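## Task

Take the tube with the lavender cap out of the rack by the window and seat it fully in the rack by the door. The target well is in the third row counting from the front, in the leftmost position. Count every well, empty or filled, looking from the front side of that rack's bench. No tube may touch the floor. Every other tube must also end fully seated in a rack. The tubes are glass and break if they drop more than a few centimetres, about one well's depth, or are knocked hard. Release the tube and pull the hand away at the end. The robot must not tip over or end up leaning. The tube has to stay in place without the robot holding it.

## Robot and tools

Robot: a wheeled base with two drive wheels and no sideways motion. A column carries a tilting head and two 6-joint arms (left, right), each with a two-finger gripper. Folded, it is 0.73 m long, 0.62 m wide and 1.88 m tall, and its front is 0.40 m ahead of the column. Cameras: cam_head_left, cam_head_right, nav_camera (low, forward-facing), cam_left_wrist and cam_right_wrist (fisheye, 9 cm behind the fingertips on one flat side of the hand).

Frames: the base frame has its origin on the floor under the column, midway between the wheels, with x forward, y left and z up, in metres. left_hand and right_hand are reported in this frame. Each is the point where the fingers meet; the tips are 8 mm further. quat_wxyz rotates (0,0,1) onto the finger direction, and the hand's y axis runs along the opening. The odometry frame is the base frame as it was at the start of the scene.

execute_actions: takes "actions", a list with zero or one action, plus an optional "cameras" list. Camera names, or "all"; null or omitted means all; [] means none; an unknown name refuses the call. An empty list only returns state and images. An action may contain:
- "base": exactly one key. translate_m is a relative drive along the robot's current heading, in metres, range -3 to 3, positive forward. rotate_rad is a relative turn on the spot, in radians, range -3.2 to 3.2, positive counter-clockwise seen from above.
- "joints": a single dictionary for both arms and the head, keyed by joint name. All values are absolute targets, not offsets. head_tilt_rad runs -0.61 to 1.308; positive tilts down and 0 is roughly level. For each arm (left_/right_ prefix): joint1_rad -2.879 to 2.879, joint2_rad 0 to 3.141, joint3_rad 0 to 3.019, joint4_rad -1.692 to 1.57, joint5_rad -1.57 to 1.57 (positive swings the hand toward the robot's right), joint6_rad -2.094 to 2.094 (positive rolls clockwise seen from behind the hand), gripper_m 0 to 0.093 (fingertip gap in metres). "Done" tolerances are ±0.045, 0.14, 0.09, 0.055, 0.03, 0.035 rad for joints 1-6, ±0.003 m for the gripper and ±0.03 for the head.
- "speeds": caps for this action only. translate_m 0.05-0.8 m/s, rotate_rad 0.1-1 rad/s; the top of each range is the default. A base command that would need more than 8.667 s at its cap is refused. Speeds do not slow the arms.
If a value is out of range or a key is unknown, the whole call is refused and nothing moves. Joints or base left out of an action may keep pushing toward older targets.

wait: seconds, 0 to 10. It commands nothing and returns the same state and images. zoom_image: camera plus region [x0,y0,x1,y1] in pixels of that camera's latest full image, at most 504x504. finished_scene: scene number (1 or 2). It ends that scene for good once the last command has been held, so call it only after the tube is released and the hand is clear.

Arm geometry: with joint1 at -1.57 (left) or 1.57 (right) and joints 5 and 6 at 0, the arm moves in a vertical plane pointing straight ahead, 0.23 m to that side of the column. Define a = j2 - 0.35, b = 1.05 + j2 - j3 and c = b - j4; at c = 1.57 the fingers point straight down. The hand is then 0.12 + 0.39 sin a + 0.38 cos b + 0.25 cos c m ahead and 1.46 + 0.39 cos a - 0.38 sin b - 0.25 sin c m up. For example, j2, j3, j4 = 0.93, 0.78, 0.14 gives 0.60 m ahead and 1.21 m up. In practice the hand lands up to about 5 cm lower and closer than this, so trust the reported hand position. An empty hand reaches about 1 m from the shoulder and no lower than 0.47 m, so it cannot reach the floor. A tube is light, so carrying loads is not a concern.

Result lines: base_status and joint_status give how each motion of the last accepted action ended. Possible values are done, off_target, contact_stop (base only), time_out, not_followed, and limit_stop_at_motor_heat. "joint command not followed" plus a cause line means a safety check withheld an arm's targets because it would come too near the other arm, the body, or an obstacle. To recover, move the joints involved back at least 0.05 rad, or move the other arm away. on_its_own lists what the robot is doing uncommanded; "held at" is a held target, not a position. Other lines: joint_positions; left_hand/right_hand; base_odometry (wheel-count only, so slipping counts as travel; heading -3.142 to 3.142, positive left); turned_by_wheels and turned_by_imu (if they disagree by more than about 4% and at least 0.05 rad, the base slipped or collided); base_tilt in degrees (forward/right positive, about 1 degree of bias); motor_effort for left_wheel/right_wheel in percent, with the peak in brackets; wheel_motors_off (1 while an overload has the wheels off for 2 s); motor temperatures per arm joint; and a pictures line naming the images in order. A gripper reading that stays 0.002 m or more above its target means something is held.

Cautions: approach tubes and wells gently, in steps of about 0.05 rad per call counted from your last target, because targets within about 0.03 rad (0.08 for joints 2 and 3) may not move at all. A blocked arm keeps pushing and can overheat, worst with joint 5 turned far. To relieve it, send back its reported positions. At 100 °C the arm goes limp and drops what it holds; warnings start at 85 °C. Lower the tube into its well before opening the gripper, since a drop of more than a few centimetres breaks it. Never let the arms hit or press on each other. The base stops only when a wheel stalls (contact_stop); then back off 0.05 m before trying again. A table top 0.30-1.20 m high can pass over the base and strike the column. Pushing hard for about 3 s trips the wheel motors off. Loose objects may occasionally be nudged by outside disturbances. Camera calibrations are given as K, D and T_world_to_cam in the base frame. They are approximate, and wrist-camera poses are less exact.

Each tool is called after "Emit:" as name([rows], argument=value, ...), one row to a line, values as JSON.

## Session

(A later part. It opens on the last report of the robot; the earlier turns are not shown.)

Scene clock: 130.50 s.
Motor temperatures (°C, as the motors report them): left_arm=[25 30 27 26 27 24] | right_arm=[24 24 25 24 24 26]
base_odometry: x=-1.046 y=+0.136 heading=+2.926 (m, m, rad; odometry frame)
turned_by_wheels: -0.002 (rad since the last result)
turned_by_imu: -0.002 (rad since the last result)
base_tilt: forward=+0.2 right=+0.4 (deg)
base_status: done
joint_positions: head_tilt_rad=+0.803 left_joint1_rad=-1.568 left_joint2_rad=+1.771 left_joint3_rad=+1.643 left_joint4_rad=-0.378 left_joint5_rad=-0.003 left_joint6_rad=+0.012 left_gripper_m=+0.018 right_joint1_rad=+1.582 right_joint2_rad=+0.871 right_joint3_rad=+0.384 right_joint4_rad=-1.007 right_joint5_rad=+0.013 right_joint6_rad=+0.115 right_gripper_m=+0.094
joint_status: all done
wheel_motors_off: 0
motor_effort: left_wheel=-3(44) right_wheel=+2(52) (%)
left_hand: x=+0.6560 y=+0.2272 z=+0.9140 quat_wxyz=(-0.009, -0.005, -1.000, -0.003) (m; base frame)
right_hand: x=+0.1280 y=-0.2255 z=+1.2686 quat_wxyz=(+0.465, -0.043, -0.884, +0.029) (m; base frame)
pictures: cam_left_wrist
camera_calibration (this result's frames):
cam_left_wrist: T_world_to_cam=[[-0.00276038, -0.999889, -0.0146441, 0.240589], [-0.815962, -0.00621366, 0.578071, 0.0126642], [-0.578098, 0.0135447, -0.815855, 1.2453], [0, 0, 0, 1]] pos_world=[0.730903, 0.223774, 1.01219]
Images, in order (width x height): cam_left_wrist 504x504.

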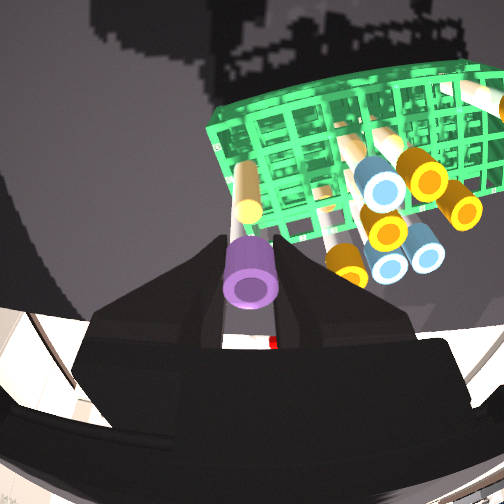

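Emit:
execute_actions([
  {"joints":{"left_joint2_rad":1.835,"left_joint3_rad":1.71}},
], cameras=["cam_left_wrist","cam_head_right"])

Emit:
zoom_image(camera="cam_head_right", region=[290,190,410,300])

Scene clock: 135.37 s.
Motor temperatures (°C, as the motors report them): left_arm=[25 30 27 26 27 24] | right_arm=[24 24 25 24 24 26]
base_odometry: x=-1.046 y=+0.136 heading=+2.926 (m, m, rad; odometry frame)
turned_by_wheels: +0.000 (rad since the last result)
turned_by_imu: +0.000 (rad since the last result)
base_tilt: forward=+0.3 right=+0.6 (deg)
base_status: not commanded
joint_positions: head_tilt_rad=+0.803 left_joint1_rad=-1.568 left_joint2_rad=+1.827 left_joint3_rad=+1.689 left_joint4_rad=-0.376 left_joint5_rad=-0.002 left_joint6_rad=+0.012 left_gripper_m=+0.018 right_joint1_rad=+1.582 right_joint2_rad=+0.871 right_joint3_rad=+0.384 right_joint4_rad=-1.007 right_joint5_rad=+0.013 right_joint6_rad=+0.115 right_gripper_m=+0.094
joint_status: all done
wheel_motors_off: 0
motor_effort: left_wheel=-1(0) right_wheel=+1(2) (%)
left_hand: x=+0.6532 y=+0.2271 z=+0.8909 quat_wxyz=(-0.005, -0.005, -1.000, -0.002) (m; base frame)
right_hand: x=+0.1280 y=-0.2255 z=+1.2686 quat_wxyz=(+0.465, -0.043, -0.884, +0.029) (m; base frame)
pictures: cam_head_right, cam_left_wrist
camera_calibration (this result's frames):
cam_head_right: T_world_to_cam=[[-0.0697828, -0.993608, 0.0887344, -0.150495], [-0.773104, -0.00234759, -0.634275, 1.01444], [0.630429, -0.112862, -0.767999, 1.08903], [0, 0, 0, 1]] pos_world=[0.0872055, -0.0242404, 1.49316]
cam_left_wrist: T_world_to_cam=[[-0.00286, -0.999905, -0.0134692, 0.239122], [-0.811752, -0.0055446, 0.583976, 0.015588], [-0.583995, 0.0126038, -0.811659, 1.22526], [0, 0, 0, 1]] pos_world=[0.728881, 0.223743, 0.988607]
Images, in order (width x height): cam_head_right 896x504, cam_left_wrist 504x504.

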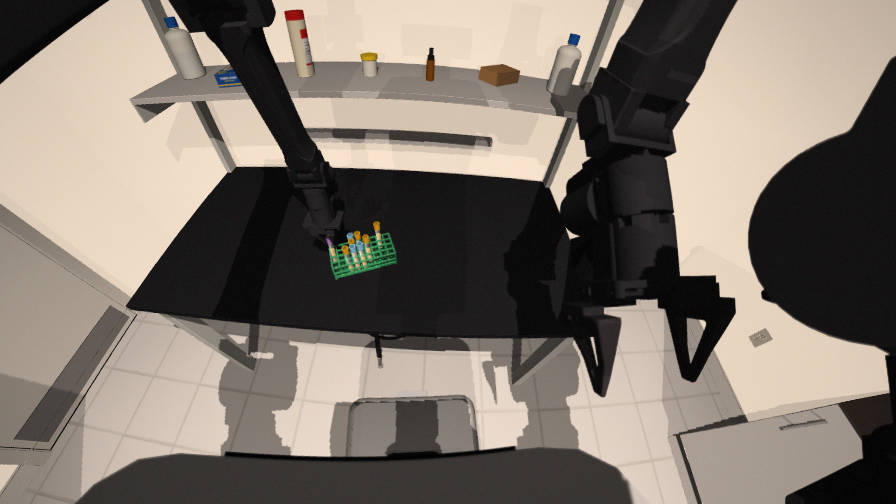

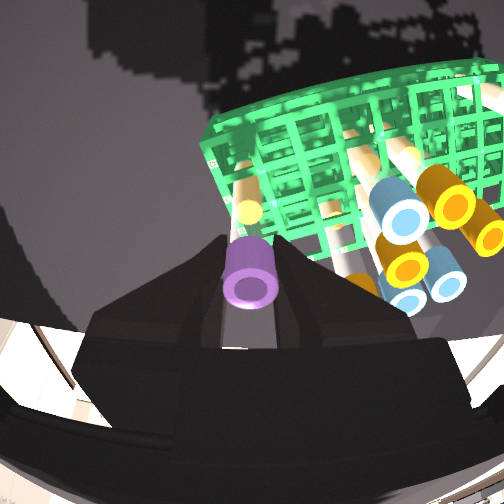

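Region (290, 190, 410, 300) of cam_head_right's 896x504 image, scaled by 4.200, with more detail than that image has; it fills the top 462 rows of this view, and the rest is white.

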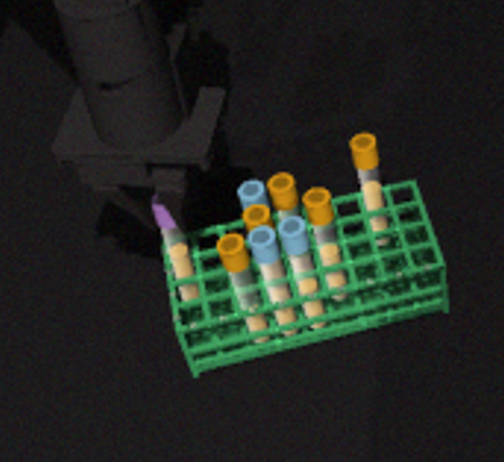

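One more small step, then release.

Emit:
execute_actions([
  {"joints":{"left_joint2_rad":1.87,"left_joint3_rad":1.74}},
], cameras=["cam_left_wrist"])

Emit:
execute_actions([
  {"joints":{"left_gripper_m":0.036}},
], cameras=["cam_left_wrist"])

Emit:
execute_actions([
  {"joints":{"left_joint2_rad":1.55,"left_joint3_rad":1.55,"left_joint4_rad":-0.5}},
], cameras=[])

Emit:
execute_actions([
  {"base":{"translate_m":-0.25},"joints":{"left_joint2_rad":1.0,"left_joint3_rad":0.9}},
], cameras=["cam_head_right"])

Emit:
zoom_image(camera="cam_head_right", region=[300,150,420,250])

Scene clock: 143.07 s.
Motor temperatures (°C, as the motors report them): left_arm=[25 30 27 26 27 24] | right_arm=[24 24 25 24 24 26]
base_odometry: x=-1.046 y=+0.136 heading=+2.926 (m, m, rad; odometry frame)
turned_by_wheels: +0.000 (rad since the last result)
turned_by_imu: +0.000 (rad since the last result)
base_tilt: forward=+0.2 right=+0.4 (deg)
base_status: not commanded
joint_positions: head_tilt_rad=+0.803 left_joint1_rad=-1.568 left_joint2_rad=+1.856 left_joint3_rad=+1.717 left_joint4_rad=-0.376 left_joint5_rad=-0.001 left_joint6_rad=+0.012 left_gripper_m=+0.018 right_joint1_rad=+1.582 right_joint2_rad=+0.871 right_joint3_rad=+0.384 right_joint4_rad=-1.007 right_joint5_rad=+0.013 right_joint6_rad=+0.115 right_gripper_m=+0.094
joint_status: all done
wheel_motors_off: 0
motor_effort: left_wheel=+0(0) right_wheel=-2(2) (%)
left_hand: x=+0.6532 y=+0.2270 z=+0.8796 quat_wxyz=(-0.004, -0.005, -1.000, -0.002) (m; base frame)
right_hand: x=+0.1280 y=-0.2255 z=+1.2686 quat_wxyz=(+0.465, -0.043, -0.884, +0.029) (m; base frame)
pictures: cam_left_wrist
camera_calibration (this result's frames):
cam_left_wrist: T_world_to_cam=[[-0.00288003, -0.99991, -0.0130812, 0.238605], [-0.81086, -0.0053205, 0.585215, 0.0204259], [-0.585233, 0.0122925, -0.810772, 1.2161], [0, 0, 0, 1]] pos_world=[0.728951, 0.223743, 0.977148]
Images, in order (width x height): cam_left_wrist 504x504.

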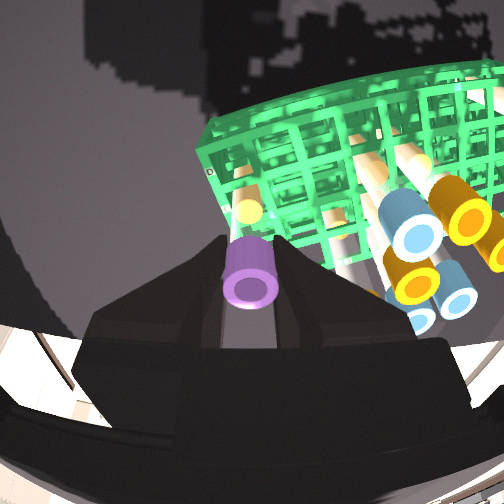

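Scene clock: 143.60 s.
Motor temperatures (°C, as the motors report them): left_arm=[25 30 27 26 27 24] | right_arm=[24 24 25 24 24 26]
base_odometry: x=-1.046 y=+0.136 heading=+2.926 (m, m, rad; odometry frame)
turned_by_wheels: +0.000 (rad since the last result)
turned_by_imu: +0.000 (rad since the last result)
base_tilt: forward=+0.2 right=+0.6 (deg)
base_status: not commanded
joint_positions: head_tilt_rad=+0.803 left_joint1_rad=-1.568 left_joint2_rad=+1.856 left_joint3_rad=+1.717 left_joint4_rad=-0.376 left_joint5_rad=-0.001 left_joint6_rad=+0.012 left_gripper_m=+0.036 right_joint1_rad=+1.582 right_joint2_rad=+0.871 right_joint3_rad=+0.384 right_joint4_rad=-1.007 right_joint5_rad=+0.013 right_joint6_rad=+0.115 right_gripper_m=+0.094
joint_status: all done
wheel_motors_off: 0
motor_effort: left_wheel=+1(1) right_wheel=+3(2) (%)
left_hand: x=+0.6532 y=+0.2270 z=+0.8796 quat_wxyz=(-0.004, -0.005, -1.000, -0.002) (m; base frame)
right_hand: x=+0.1280 y=-0.2255 z=+1.2686 quat_wxyz=(+0.465, -0.043, -0.884, +0.029) (m; base frame)
pictures: cam_left_wrist
camera_calibration (this result's frames):
cam_left_wrist: T_world_to_cam=[[-0.00288003, -0.99991, -0.0130812, 0.238605], [-0.81086, -0.0053205, 0.585215, 0.0204259], [-0.585233, 0.0122925, -0.810772, 1.2161], [0, 0, 0, 1]] pos_world=[0.728951, 0.223743, 0.977148]
Images, in order (width x height): cam_left_wrist 504x504.

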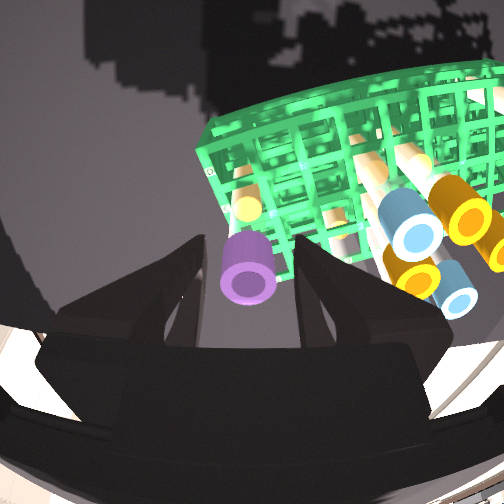

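Scene clock: 144.97 s.
Motor temperatures (°C, as the motors report them): left_arm=[25 31 27 26 27 24] | right_arm=[24 24 25 24 24 26]
base_odometry: x=-1.046 y=+0.136 heading=+2.926 (m, m, rad; odometry frame)
turned_by_wheels: +0.000 (rad since the last result)
turned_by_imu: +0.000 (rad since the last result)
base_tilt: forward=+0.3 right=+0.6 (deg)
base_status: not commanded
joint_positions: head_tilt_rad=+0.803 left_joint1_rad=-1.568 left_joint2_rad=+1.541 left_joint3_rad=+1.547 left_joint4_rad=-0.502 left_joint5_rad=-0.001 left_joint6_rad=+0.012 left_gripper_m=+0.036 right_joint1_rad=+1.582 right_joint2_rad=+0.871 right_joint3_rad=+0.384 right_joint4_rad=-1.007 right_joint5_rad=+0.013 right_joint6_rad=+0.115 right_gripper_m=+0.094
joint_status: all done
wheel_motors_off: 0
motor_effort: left_wheel=+0(1) right_wheel=+0(1) (%)
left_hand: x=+0.6819 y=+0.2267 z=+1.0223 quat_wxyz=(-0.014, -0.005, -1.000, -0.002) (m; base frame)
right_hand: x=+0.1280 y=-0.2255 z=+1.2686 quat_wxyz=(+0.465, -0.043, -0.884, +0.029) (m; base frame)
pictures: none
No camera images: the call's "cameras" was empty. Leave "cameras" out to get every camera's image.

Scene clock: 147.07 s.
Motor temperatures (°C, as the motors report them): left_arm=[25 30 27 26 27 24] | right_arm=[24 24 25 24 24 26]
base_odometry: x=-0.802 y=+0.082 heading=+2.928 (m, m, rad; odometry frame)
turned_by_wheels: +0.002 (rad since the last result)
turned_by_imu: +0.002 (rad since the last result)
base_tilt: forward=+0.2 right=+0.6 (deg)
base_status: done
joint_positions: head_tilt_rad=+0.803 left_joint1_rad=-1.568 left_joint2_rad=+0.994 left_joint3_rad=+0.892 left_joint4_rad=-0.502 left_joint5_rad=-0.001 left_joint6_rad=+0.012 left_gripper_m=+0.036 right_joint1_rad=+1.582 right_joint2_rad=+0.871 right_joint3_rad=+0.382 right_joint4_rad=-1.007 right_joint5_rad=+0.013 right_joint6_rad=+0.115 right_gripper_m=+0.094
joint_status: all done
wheel_motors_off: 0
motor_effort: left_wheel=+1(63) right_wheel=-2(53) (%)
left_hand: x=+0.4928 y=+0.2261 z=+1.1694 quat_wxyz=(+0.040, -0.005, -0.999, -0.002) (m; base frame)
right_hand: x=+0.1269 y=-0.2255 z=+1.2691 quat_wxyz=(+0.466, -0.043, -0.883, +0.029) (m; base frame)
pictures: cam_head_right
camera_calibration (this result's frames):
cam_head_right: T_world_to_cam=[[-0.0697776, -0.993608, 0.0887385, -0.150502], [-0.773142, -0.00234759, -0.634229, 1.01437], [0.630383, -0.112862, -0.768036, 1.08909], [0, 0, 0, 1]] pos_world=[0.0872027, -0.0242404, 1.49316]
Images, in order (width x height): cam_head_right 896x504.

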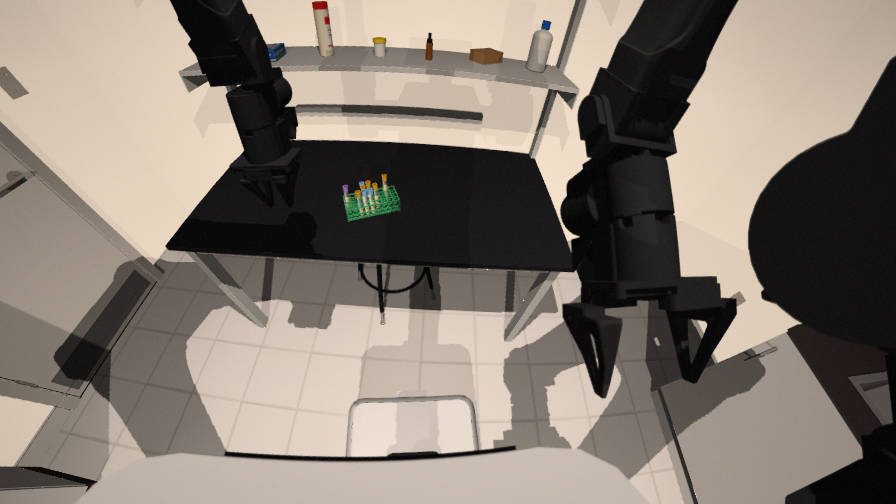

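Region (300, 150, 420, 250) of cam_head_right's 896x504 image, scaled by 4.200, with more detail than that image has.

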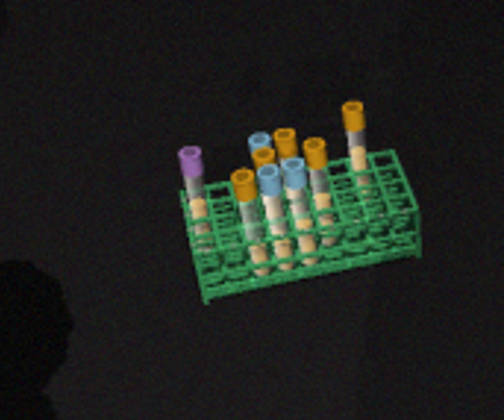

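Emit:
finished_scene(scene=1)

The scene is finished: the task was done.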